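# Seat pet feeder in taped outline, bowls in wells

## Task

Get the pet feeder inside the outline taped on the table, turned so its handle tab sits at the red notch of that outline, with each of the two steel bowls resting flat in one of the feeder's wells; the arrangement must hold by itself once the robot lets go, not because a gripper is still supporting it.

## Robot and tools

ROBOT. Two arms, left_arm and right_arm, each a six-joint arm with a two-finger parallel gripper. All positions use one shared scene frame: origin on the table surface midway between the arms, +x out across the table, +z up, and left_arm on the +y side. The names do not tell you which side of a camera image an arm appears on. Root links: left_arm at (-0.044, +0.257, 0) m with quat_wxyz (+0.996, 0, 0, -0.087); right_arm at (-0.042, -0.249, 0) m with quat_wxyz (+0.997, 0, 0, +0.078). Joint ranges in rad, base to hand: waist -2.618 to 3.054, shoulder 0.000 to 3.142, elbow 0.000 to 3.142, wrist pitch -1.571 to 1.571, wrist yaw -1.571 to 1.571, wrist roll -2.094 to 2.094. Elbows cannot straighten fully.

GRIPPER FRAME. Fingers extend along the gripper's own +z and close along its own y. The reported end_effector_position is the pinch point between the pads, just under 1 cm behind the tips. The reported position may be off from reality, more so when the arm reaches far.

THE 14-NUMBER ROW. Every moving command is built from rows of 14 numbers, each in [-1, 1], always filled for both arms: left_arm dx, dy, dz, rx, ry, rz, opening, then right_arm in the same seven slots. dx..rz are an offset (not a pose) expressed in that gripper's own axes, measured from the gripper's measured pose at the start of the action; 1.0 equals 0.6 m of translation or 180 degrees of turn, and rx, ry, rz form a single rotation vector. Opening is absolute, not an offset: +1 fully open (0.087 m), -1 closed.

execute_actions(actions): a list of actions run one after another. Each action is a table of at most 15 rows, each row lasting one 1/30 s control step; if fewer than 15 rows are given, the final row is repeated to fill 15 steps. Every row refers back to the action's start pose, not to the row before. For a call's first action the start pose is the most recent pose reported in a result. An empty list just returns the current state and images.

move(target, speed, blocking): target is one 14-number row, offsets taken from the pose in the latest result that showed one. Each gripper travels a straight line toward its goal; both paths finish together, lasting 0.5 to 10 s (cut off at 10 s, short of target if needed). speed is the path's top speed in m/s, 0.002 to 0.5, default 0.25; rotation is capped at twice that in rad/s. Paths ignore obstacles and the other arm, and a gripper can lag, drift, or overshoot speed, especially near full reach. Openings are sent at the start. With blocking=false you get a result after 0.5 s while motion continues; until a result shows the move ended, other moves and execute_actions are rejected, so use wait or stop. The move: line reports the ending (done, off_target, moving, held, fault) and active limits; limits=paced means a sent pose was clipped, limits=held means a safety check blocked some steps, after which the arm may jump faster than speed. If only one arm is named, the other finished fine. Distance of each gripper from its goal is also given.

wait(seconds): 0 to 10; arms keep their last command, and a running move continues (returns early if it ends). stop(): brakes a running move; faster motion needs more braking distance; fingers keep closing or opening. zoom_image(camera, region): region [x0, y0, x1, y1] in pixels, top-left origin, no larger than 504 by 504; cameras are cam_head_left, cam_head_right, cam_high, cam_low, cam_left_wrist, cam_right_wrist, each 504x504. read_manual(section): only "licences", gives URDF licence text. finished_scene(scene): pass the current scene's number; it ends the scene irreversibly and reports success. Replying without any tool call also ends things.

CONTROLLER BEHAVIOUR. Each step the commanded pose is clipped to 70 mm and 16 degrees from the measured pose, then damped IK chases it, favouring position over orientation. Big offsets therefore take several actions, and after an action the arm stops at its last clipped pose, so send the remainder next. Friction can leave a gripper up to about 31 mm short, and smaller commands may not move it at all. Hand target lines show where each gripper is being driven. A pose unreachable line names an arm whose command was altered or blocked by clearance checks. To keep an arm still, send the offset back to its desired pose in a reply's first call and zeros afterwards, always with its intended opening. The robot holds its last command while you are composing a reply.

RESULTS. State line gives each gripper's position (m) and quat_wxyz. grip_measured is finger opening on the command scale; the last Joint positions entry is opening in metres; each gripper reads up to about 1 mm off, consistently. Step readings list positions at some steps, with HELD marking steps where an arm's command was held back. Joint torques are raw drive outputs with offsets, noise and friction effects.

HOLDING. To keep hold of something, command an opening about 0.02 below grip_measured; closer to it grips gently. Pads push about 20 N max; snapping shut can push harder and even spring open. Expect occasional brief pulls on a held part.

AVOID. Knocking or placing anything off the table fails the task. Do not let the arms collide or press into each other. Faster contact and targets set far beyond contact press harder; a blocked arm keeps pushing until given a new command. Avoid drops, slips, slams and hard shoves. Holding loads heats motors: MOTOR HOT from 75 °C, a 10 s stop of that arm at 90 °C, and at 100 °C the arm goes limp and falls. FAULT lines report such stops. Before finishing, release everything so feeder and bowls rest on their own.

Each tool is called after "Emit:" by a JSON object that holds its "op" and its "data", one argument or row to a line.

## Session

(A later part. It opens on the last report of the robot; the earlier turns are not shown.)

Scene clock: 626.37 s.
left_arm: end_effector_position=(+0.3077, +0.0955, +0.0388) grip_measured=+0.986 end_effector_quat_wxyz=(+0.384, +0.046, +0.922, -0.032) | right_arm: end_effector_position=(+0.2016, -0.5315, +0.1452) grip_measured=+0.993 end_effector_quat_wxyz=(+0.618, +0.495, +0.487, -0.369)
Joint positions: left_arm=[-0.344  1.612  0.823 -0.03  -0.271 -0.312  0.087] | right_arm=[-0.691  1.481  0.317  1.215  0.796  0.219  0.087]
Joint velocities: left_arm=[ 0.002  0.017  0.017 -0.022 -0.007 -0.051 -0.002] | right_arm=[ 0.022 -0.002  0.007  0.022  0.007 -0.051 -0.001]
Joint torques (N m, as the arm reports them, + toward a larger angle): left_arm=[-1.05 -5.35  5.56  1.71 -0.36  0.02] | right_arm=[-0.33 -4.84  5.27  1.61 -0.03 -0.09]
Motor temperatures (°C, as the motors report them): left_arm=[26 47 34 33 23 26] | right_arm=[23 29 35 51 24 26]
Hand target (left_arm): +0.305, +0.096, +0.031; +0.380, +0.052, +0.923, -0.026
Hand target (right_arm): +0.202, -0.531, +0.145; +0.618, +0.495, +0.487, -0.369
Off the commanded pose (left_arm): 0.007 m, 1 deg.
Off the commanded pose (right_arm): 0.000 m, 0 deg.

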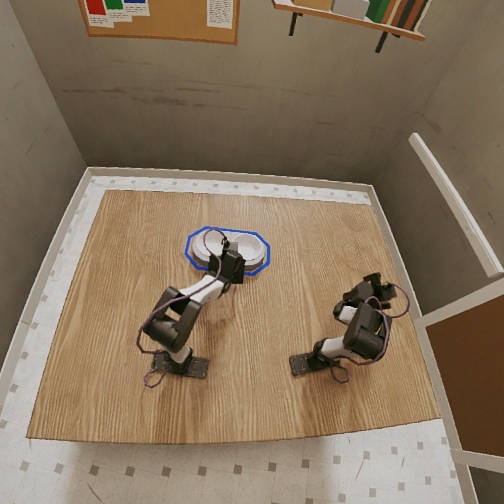

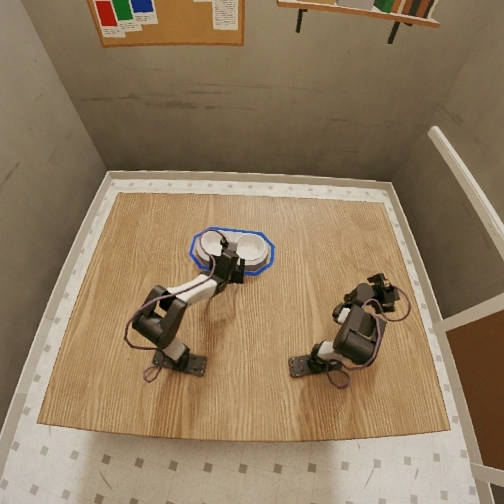

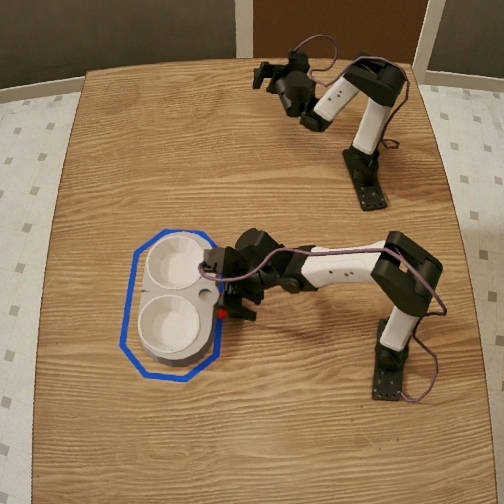

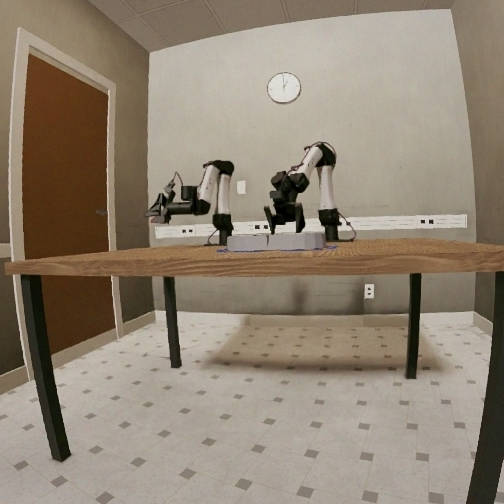

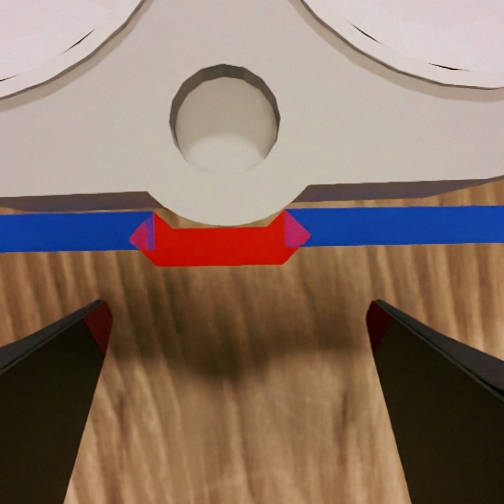

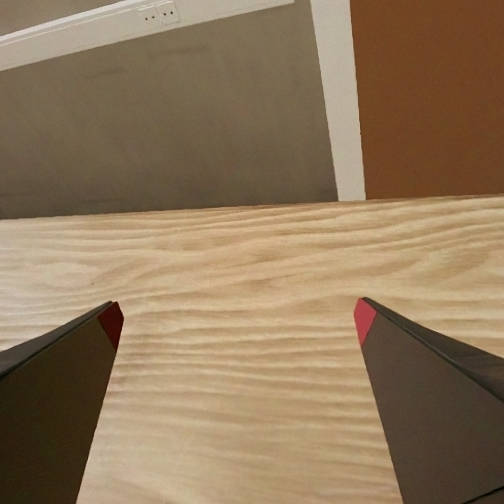

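Emit:
{"op": "move", "data": {
  "target": [-0.0366,0.0003,0.0417,0,0,0,1,0,0,0,0,0,0,1],
  "speed": 0.03
}}

Scene clock: 646.50 s.
left_arm: end_effector_position=(+0.3346, +0.0913, +0.0363) grip_measured=+0.986 end_effector_quat_wxyz=(+0.382, +0.047, +0.922, -0.030) | right_arm: end_effector_position=(+0.2016, -0.5315, +0.1452) grip_measured=+0.993 end_effector_quat_wxyz=(+0.618, +0.495, +0.487, -0.369)
Joint positions: left_arm=[-0.315  1.711  0.924 -0.03  -0.252 -0.288  0.087] | right_arm=[-0.691  1.481  0.317  1.215  0.796  0.219  0.087]
Joint velocities: left_arm=[-0.002 -0.007 -0.007  0.022 -0.037 -0.022 -0.001] | right_arm=[ 0.032  0.002  0.002 -0.037 -0.051 -0.022 -0.001]
Joint torques (N m, as the arm reports them, + toward a larger angle): left_arm=[ 0.51 -6.26  8.24  1.58 -0.13  0.  ] | right_arm=[-0.29 -4.67  5.2   1.55 -0.01 -0.11]
Motor temperatures (°C, as the motors report them): left_arm=[26 46 34 34 23 26] | right_arm=[23 29 35 51 24 26]
Hand target (left_arm): +0.341, +0.092, +0.037; +0.384, +0.046, +0.922, -0.032
Hand target (right_arm): +0.202, -0.531, +0.145; +0.618, +0.495, +0.487, -0.369
Off the commanded pose (left_arm): 0.006 m, 0 deg.
Off the commanded pose (right_arm): 0.000 m, 0 deg.
move: done

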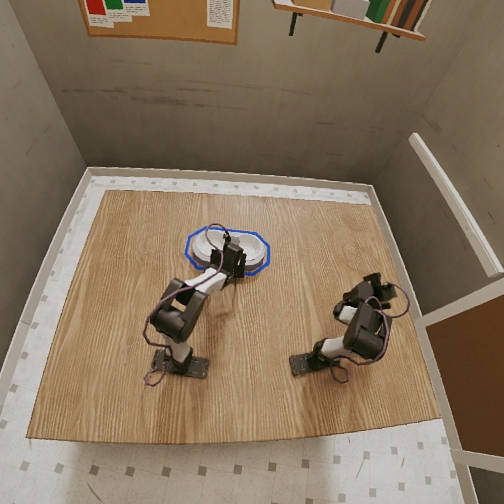

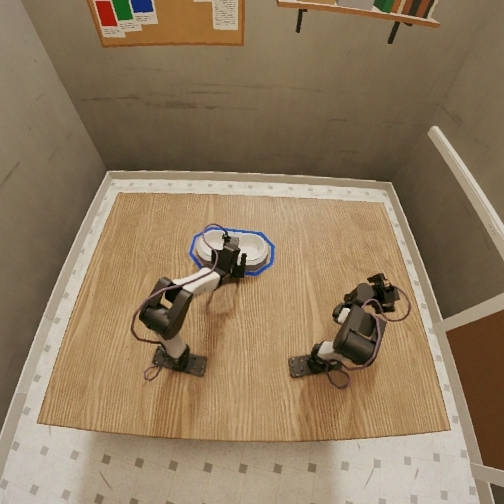

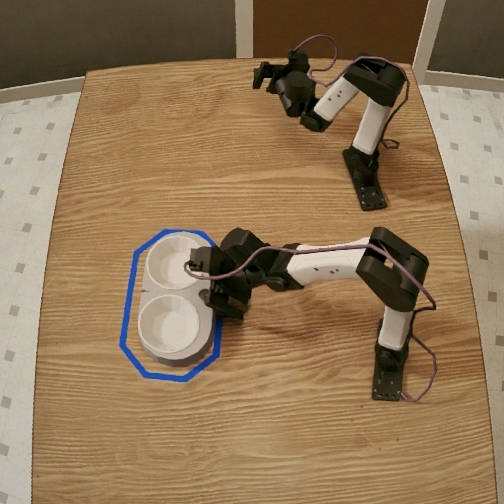

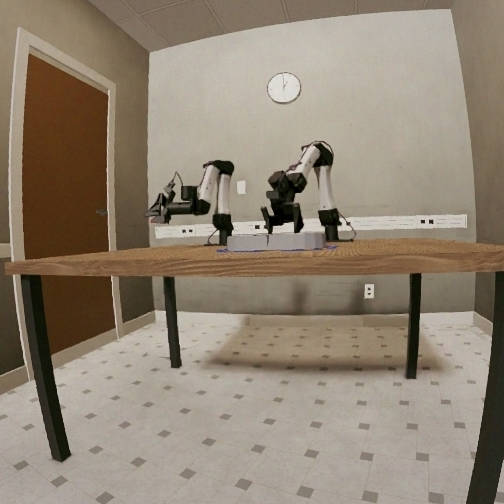

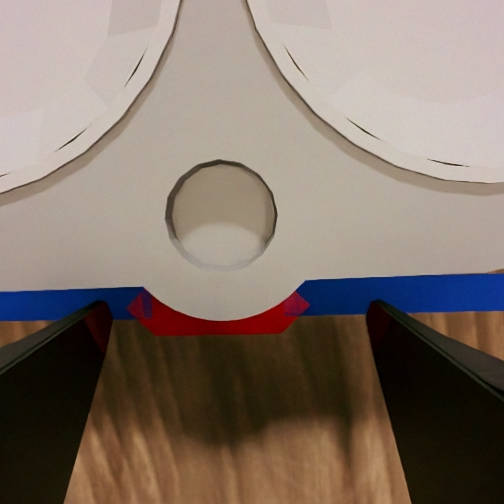

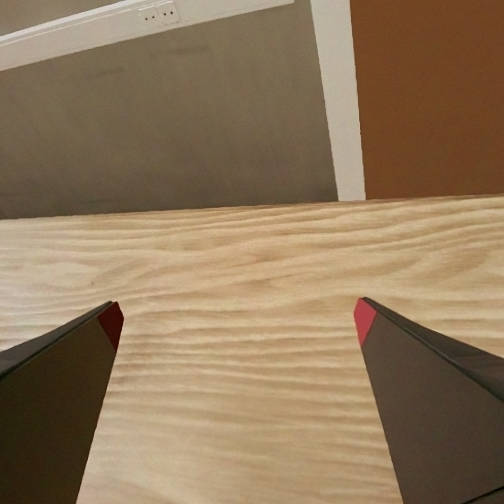

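Emit:
{"op": "move", "data": {
  "target": [-0.0262,0.0002,0.0262,0,0,0,1,0,0,0,0,0,0,1],
  "speed": 0.02
}}

Scene clock: 656.83 s.
left_arm: end_effector_position=(+0.3503, +0.0886, +0.0361) grip_measured=+0.986 end_effector_quat_wxyz=(+0.381, +0.047, +0.923, -0.027) | right_arm: end_effector_position=(+0.2016, -0.5315, +0.1452) grip_measured=+0.993 end_effector_quat_wxyz=(+0.618, +0.495, +0.487, -0.369)
Joint positions: left_arm=[-0.302  1.767  0.992 -0.045 -0.248 -0.277  0.087] | right_arm=[-0.691  1.481  0.317  1.215  0.796  0.219  0.087]
Joint velocities: left_arm=[ 0.012 -0.017 -0.002  0.037 -0.007  0.022  0.   ] | right_arm=[ 0.012 -0.002 -0.002  0.007 -0.051  0.007 -0.   ]
Joint torques (N m, as the arm reports them, + toward a larger angle): left_arm=[ 0.55 -6.67  8.34  1.56 -0.12  0.02] | right_arm=[-0.23 -4.75  5.23  1.55 -0.06 -0.1 ]
Motor temperatures (°C, as the motors report them): left_arm=[26 46 35 35 23 26] | right_arm=[23 29 35 51 24 26]
Hand target (left_arm): +0.357, +0.089, +0.037; +0.382, +0.047, +0.922, -0.030
Hand target (right_arm): +0.202, -0.531, +0.145; +0.618, +0.495, +0.487, -0.369
Off the commanded pose (left_arm): 0.006 m, 0 deg.
Off the commanded pose (right_arm): 0.000 m, 0 deg.
move: done

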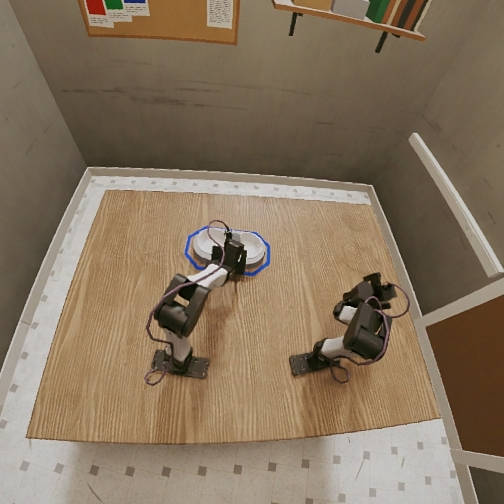

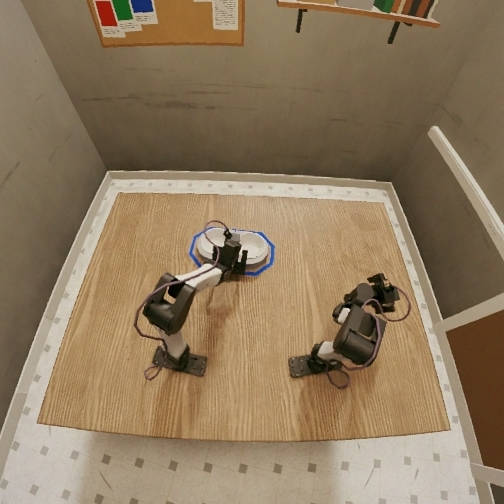

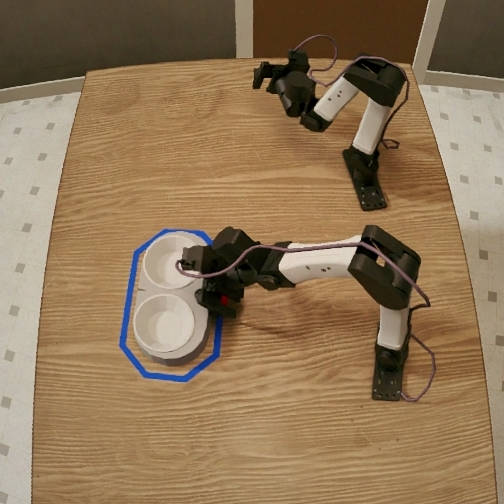

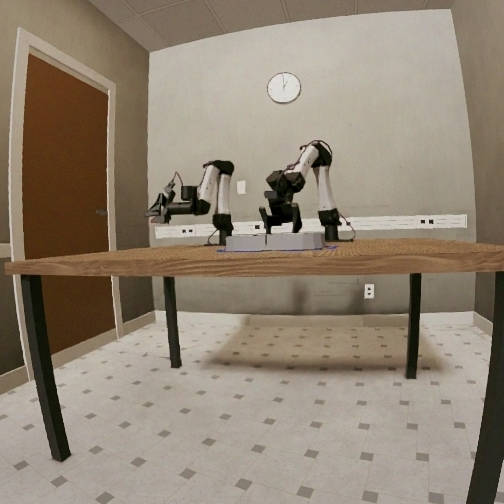

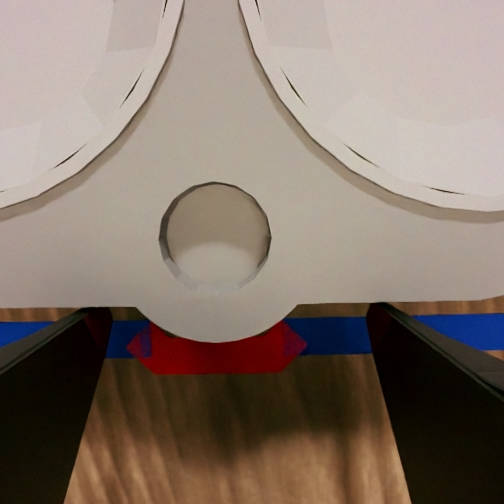

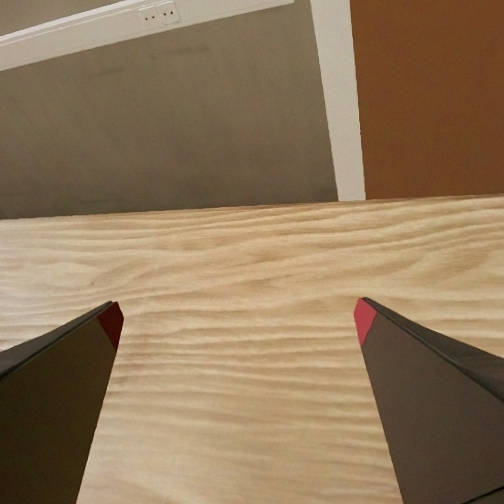

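Emit:
{"op": "move", "data": {
  "target": [0.0,0.0,-0.10,0,0,0,1,0,0,0,0,0,0,1],
  "speed": 0.1
}}

Emit:
{"op": "move", "data": {
  "target": [0.05,0.15,-0.22,0,0,0,1,0,0,0,0,0,0,1],
  "speed": 0.2
}}

Scene clock: 663.20 s.
left_arm: end_effector_position=(+0.3142, +0.0932, +0.0797) grip_measured=+0.986 end_effector_quat_wxyz=(+0.384, +0.046, +0.922, -0.031) | right_arm: end_effector_position=(+0.2016, -0.5315, +0.1452) grip_measured=+0.993 end_effector_quat_wxyz=(+0.618, +0.495, +0.487, -0.369)
Joint positions: left_arm=[-0.342  1.561  0.953 -0.209 -0.272 -0.309  0.087] | right_arm=[-0.691  1.481  0.317  1.215  0.796  0.219  0.087]
Joint velocities: left_arm=[-0.002 -0.012  0.022 -0.037 -0.022  0.022  0.   ] | right_arm=[ 0.007 -0.012  0.002  0.022 -0.007 -0.051 -0.   ]
Joint torques (N m, as the arm reports them, + toward a larger angle): left_arm=[-1.16 -7.31  5.99  1.49 -0.36 -0.1 ] | right_arm=[-0.27 -4.89  5.13  1.57 -0.03 -0.09]
Motor temperatures (°C, as the motors report them): left_arm=[26 47 36 35 23 26] | right_arm=[23 29 35 51 24 26]
Hand target (left_arm): +0.308, +0.094, +0.077; +0.381, +0.047, +0.923, -0.027
Hand target (right_arm): +0.202, -0.531, +0.145; +0.618, +0.495, +0.487, -0.369
Off the commanded pose (left_arm): 0.006 m, 1 deg.
Off the commanded pose (right_arm): 0.000 m, 0 deg.
move: done

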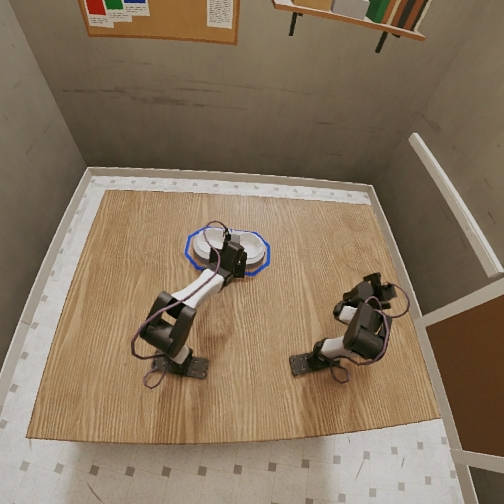

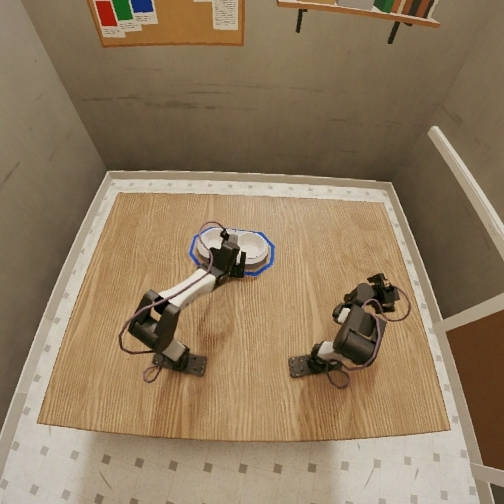

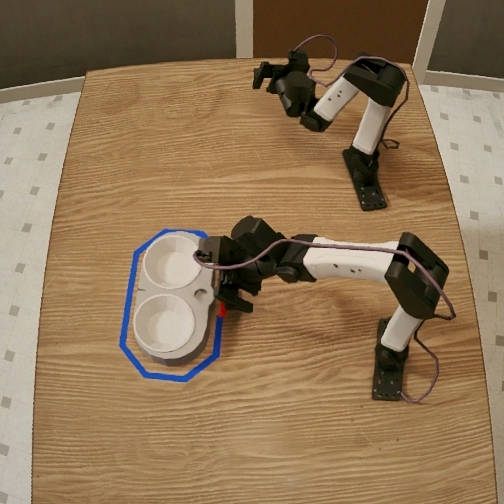

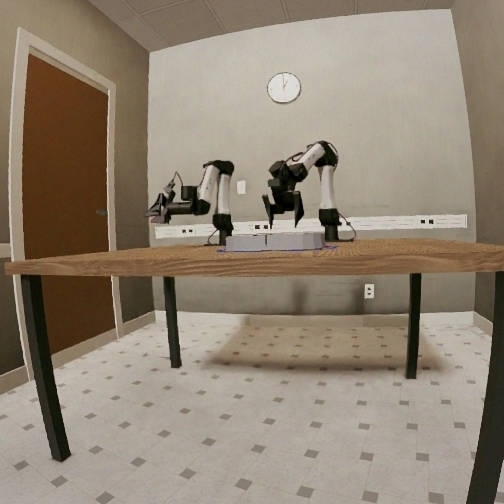

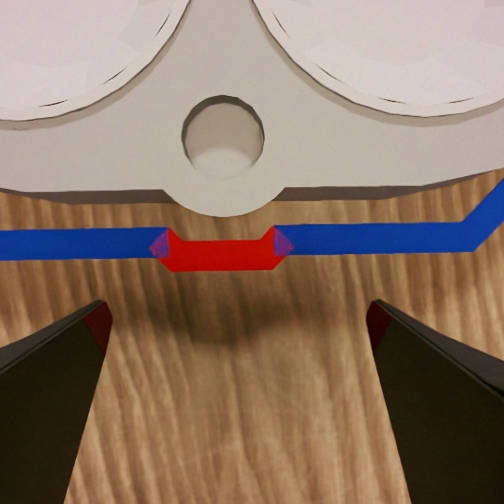

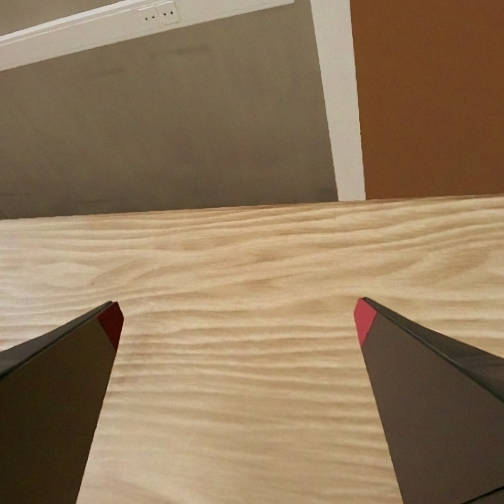

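Scene clock: 664.70 s.
left_arm: end_effector_position=(+0.2127, +0.1929, +0.1490) grip_measured=+0.986 end_effector_quat_wxyz=(+0.387, +0.046, +0.920, -0.031) | right_arm: end_effector_position=(+0.2016, -0.5315, +0.1452) grip_measured=+0.993 end_effector_quat_wxyz=(+0.618, +0.495, +0.487, -0.369)
Joint positions: left_arm=[-0.125  0.946  0.808 -0.643 -0.122 -0.15   0.087] | right_arm=[-0.691  1.481  0.317  1.215  0.796  0.219  0.087]
Joint velocities: left_arm=[-0.017 -0.002 -0.007 -0.007  0.022 -0.037  0.001] | right_arm=[-0.012  0.007  0.007 -0.007 -0.007  0.022 -0.   ]
Joint torques (N m, as the arm reports them, + toward a larger angle): left_arm=[ 0.53 -2.57  6.98  1.57 -0.11  0.01] | right_arm=[-0.18 -4.78  5.23  1.55 -0.04 -0.11]
Motor temperatures (°C, as the motors report them): left_arm=[26 46 36 35 23 26] | right_arm=[23 29 35 51 24 26]
Hand target (left_arm): +0.210, +0.195, +0.147; +0.384, +0.046, +0.921, -0.031
Hand target (right_arm): +0.202, -0.531, +0.145; +0.618, +0.495, +0.487, -0.369
Off the commanded pose (left_arm): 0.005 m, 0 deg.
Off the commanded pose (right_arm): 0.000 m, 0 deg.
move: done

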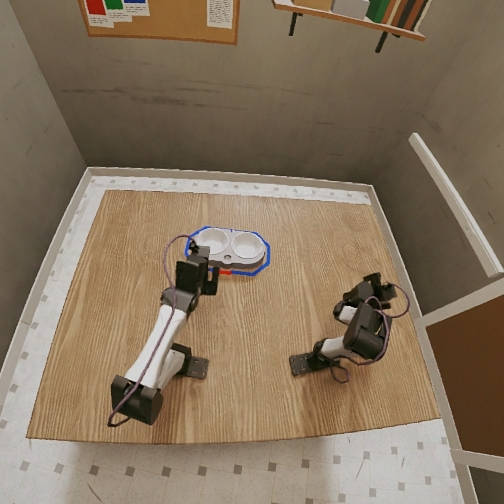

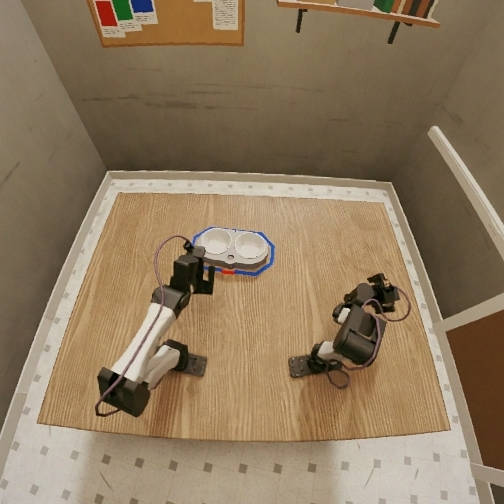

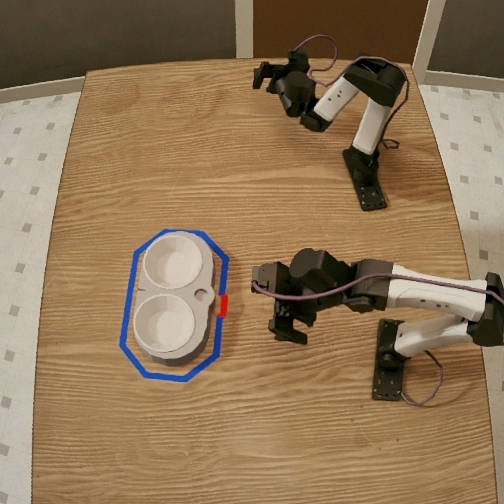

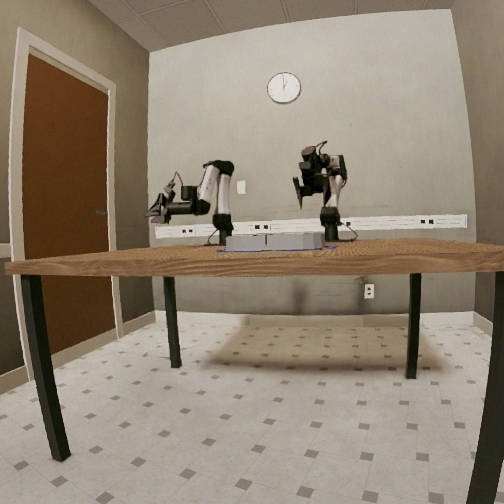

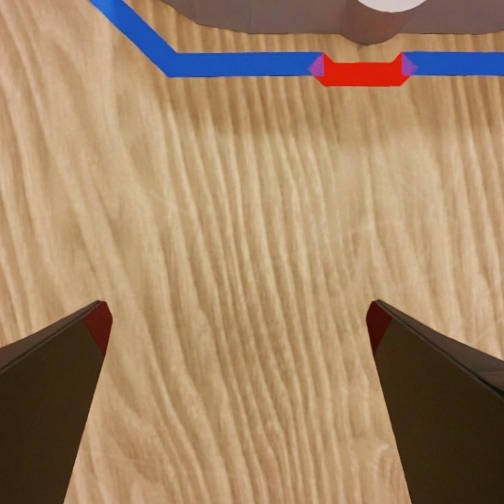

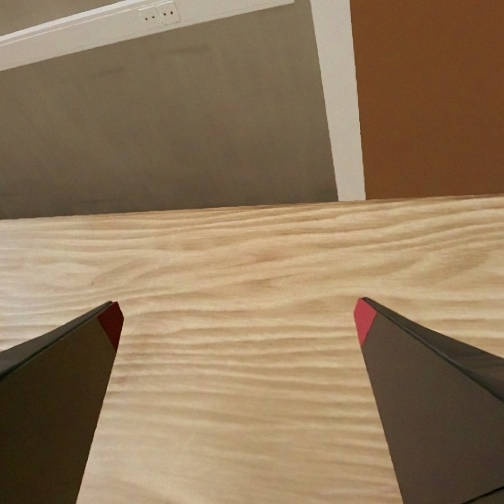

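Emit:
{"op": "zoom_image", "data": {
  "camera": "cam_high",
  "region": [100, 215, 260, 395]
}}

Region (100, 215, 260, 395) of cam_high's 504x504 image, scaled by 2.800, with more detail than that image has.

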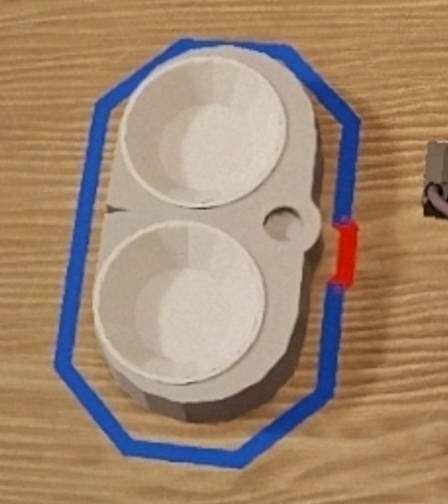

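Emit:
{"op": "finished_scene", "data": {
  "scene": 1
}}

The scene is finished: the task was done.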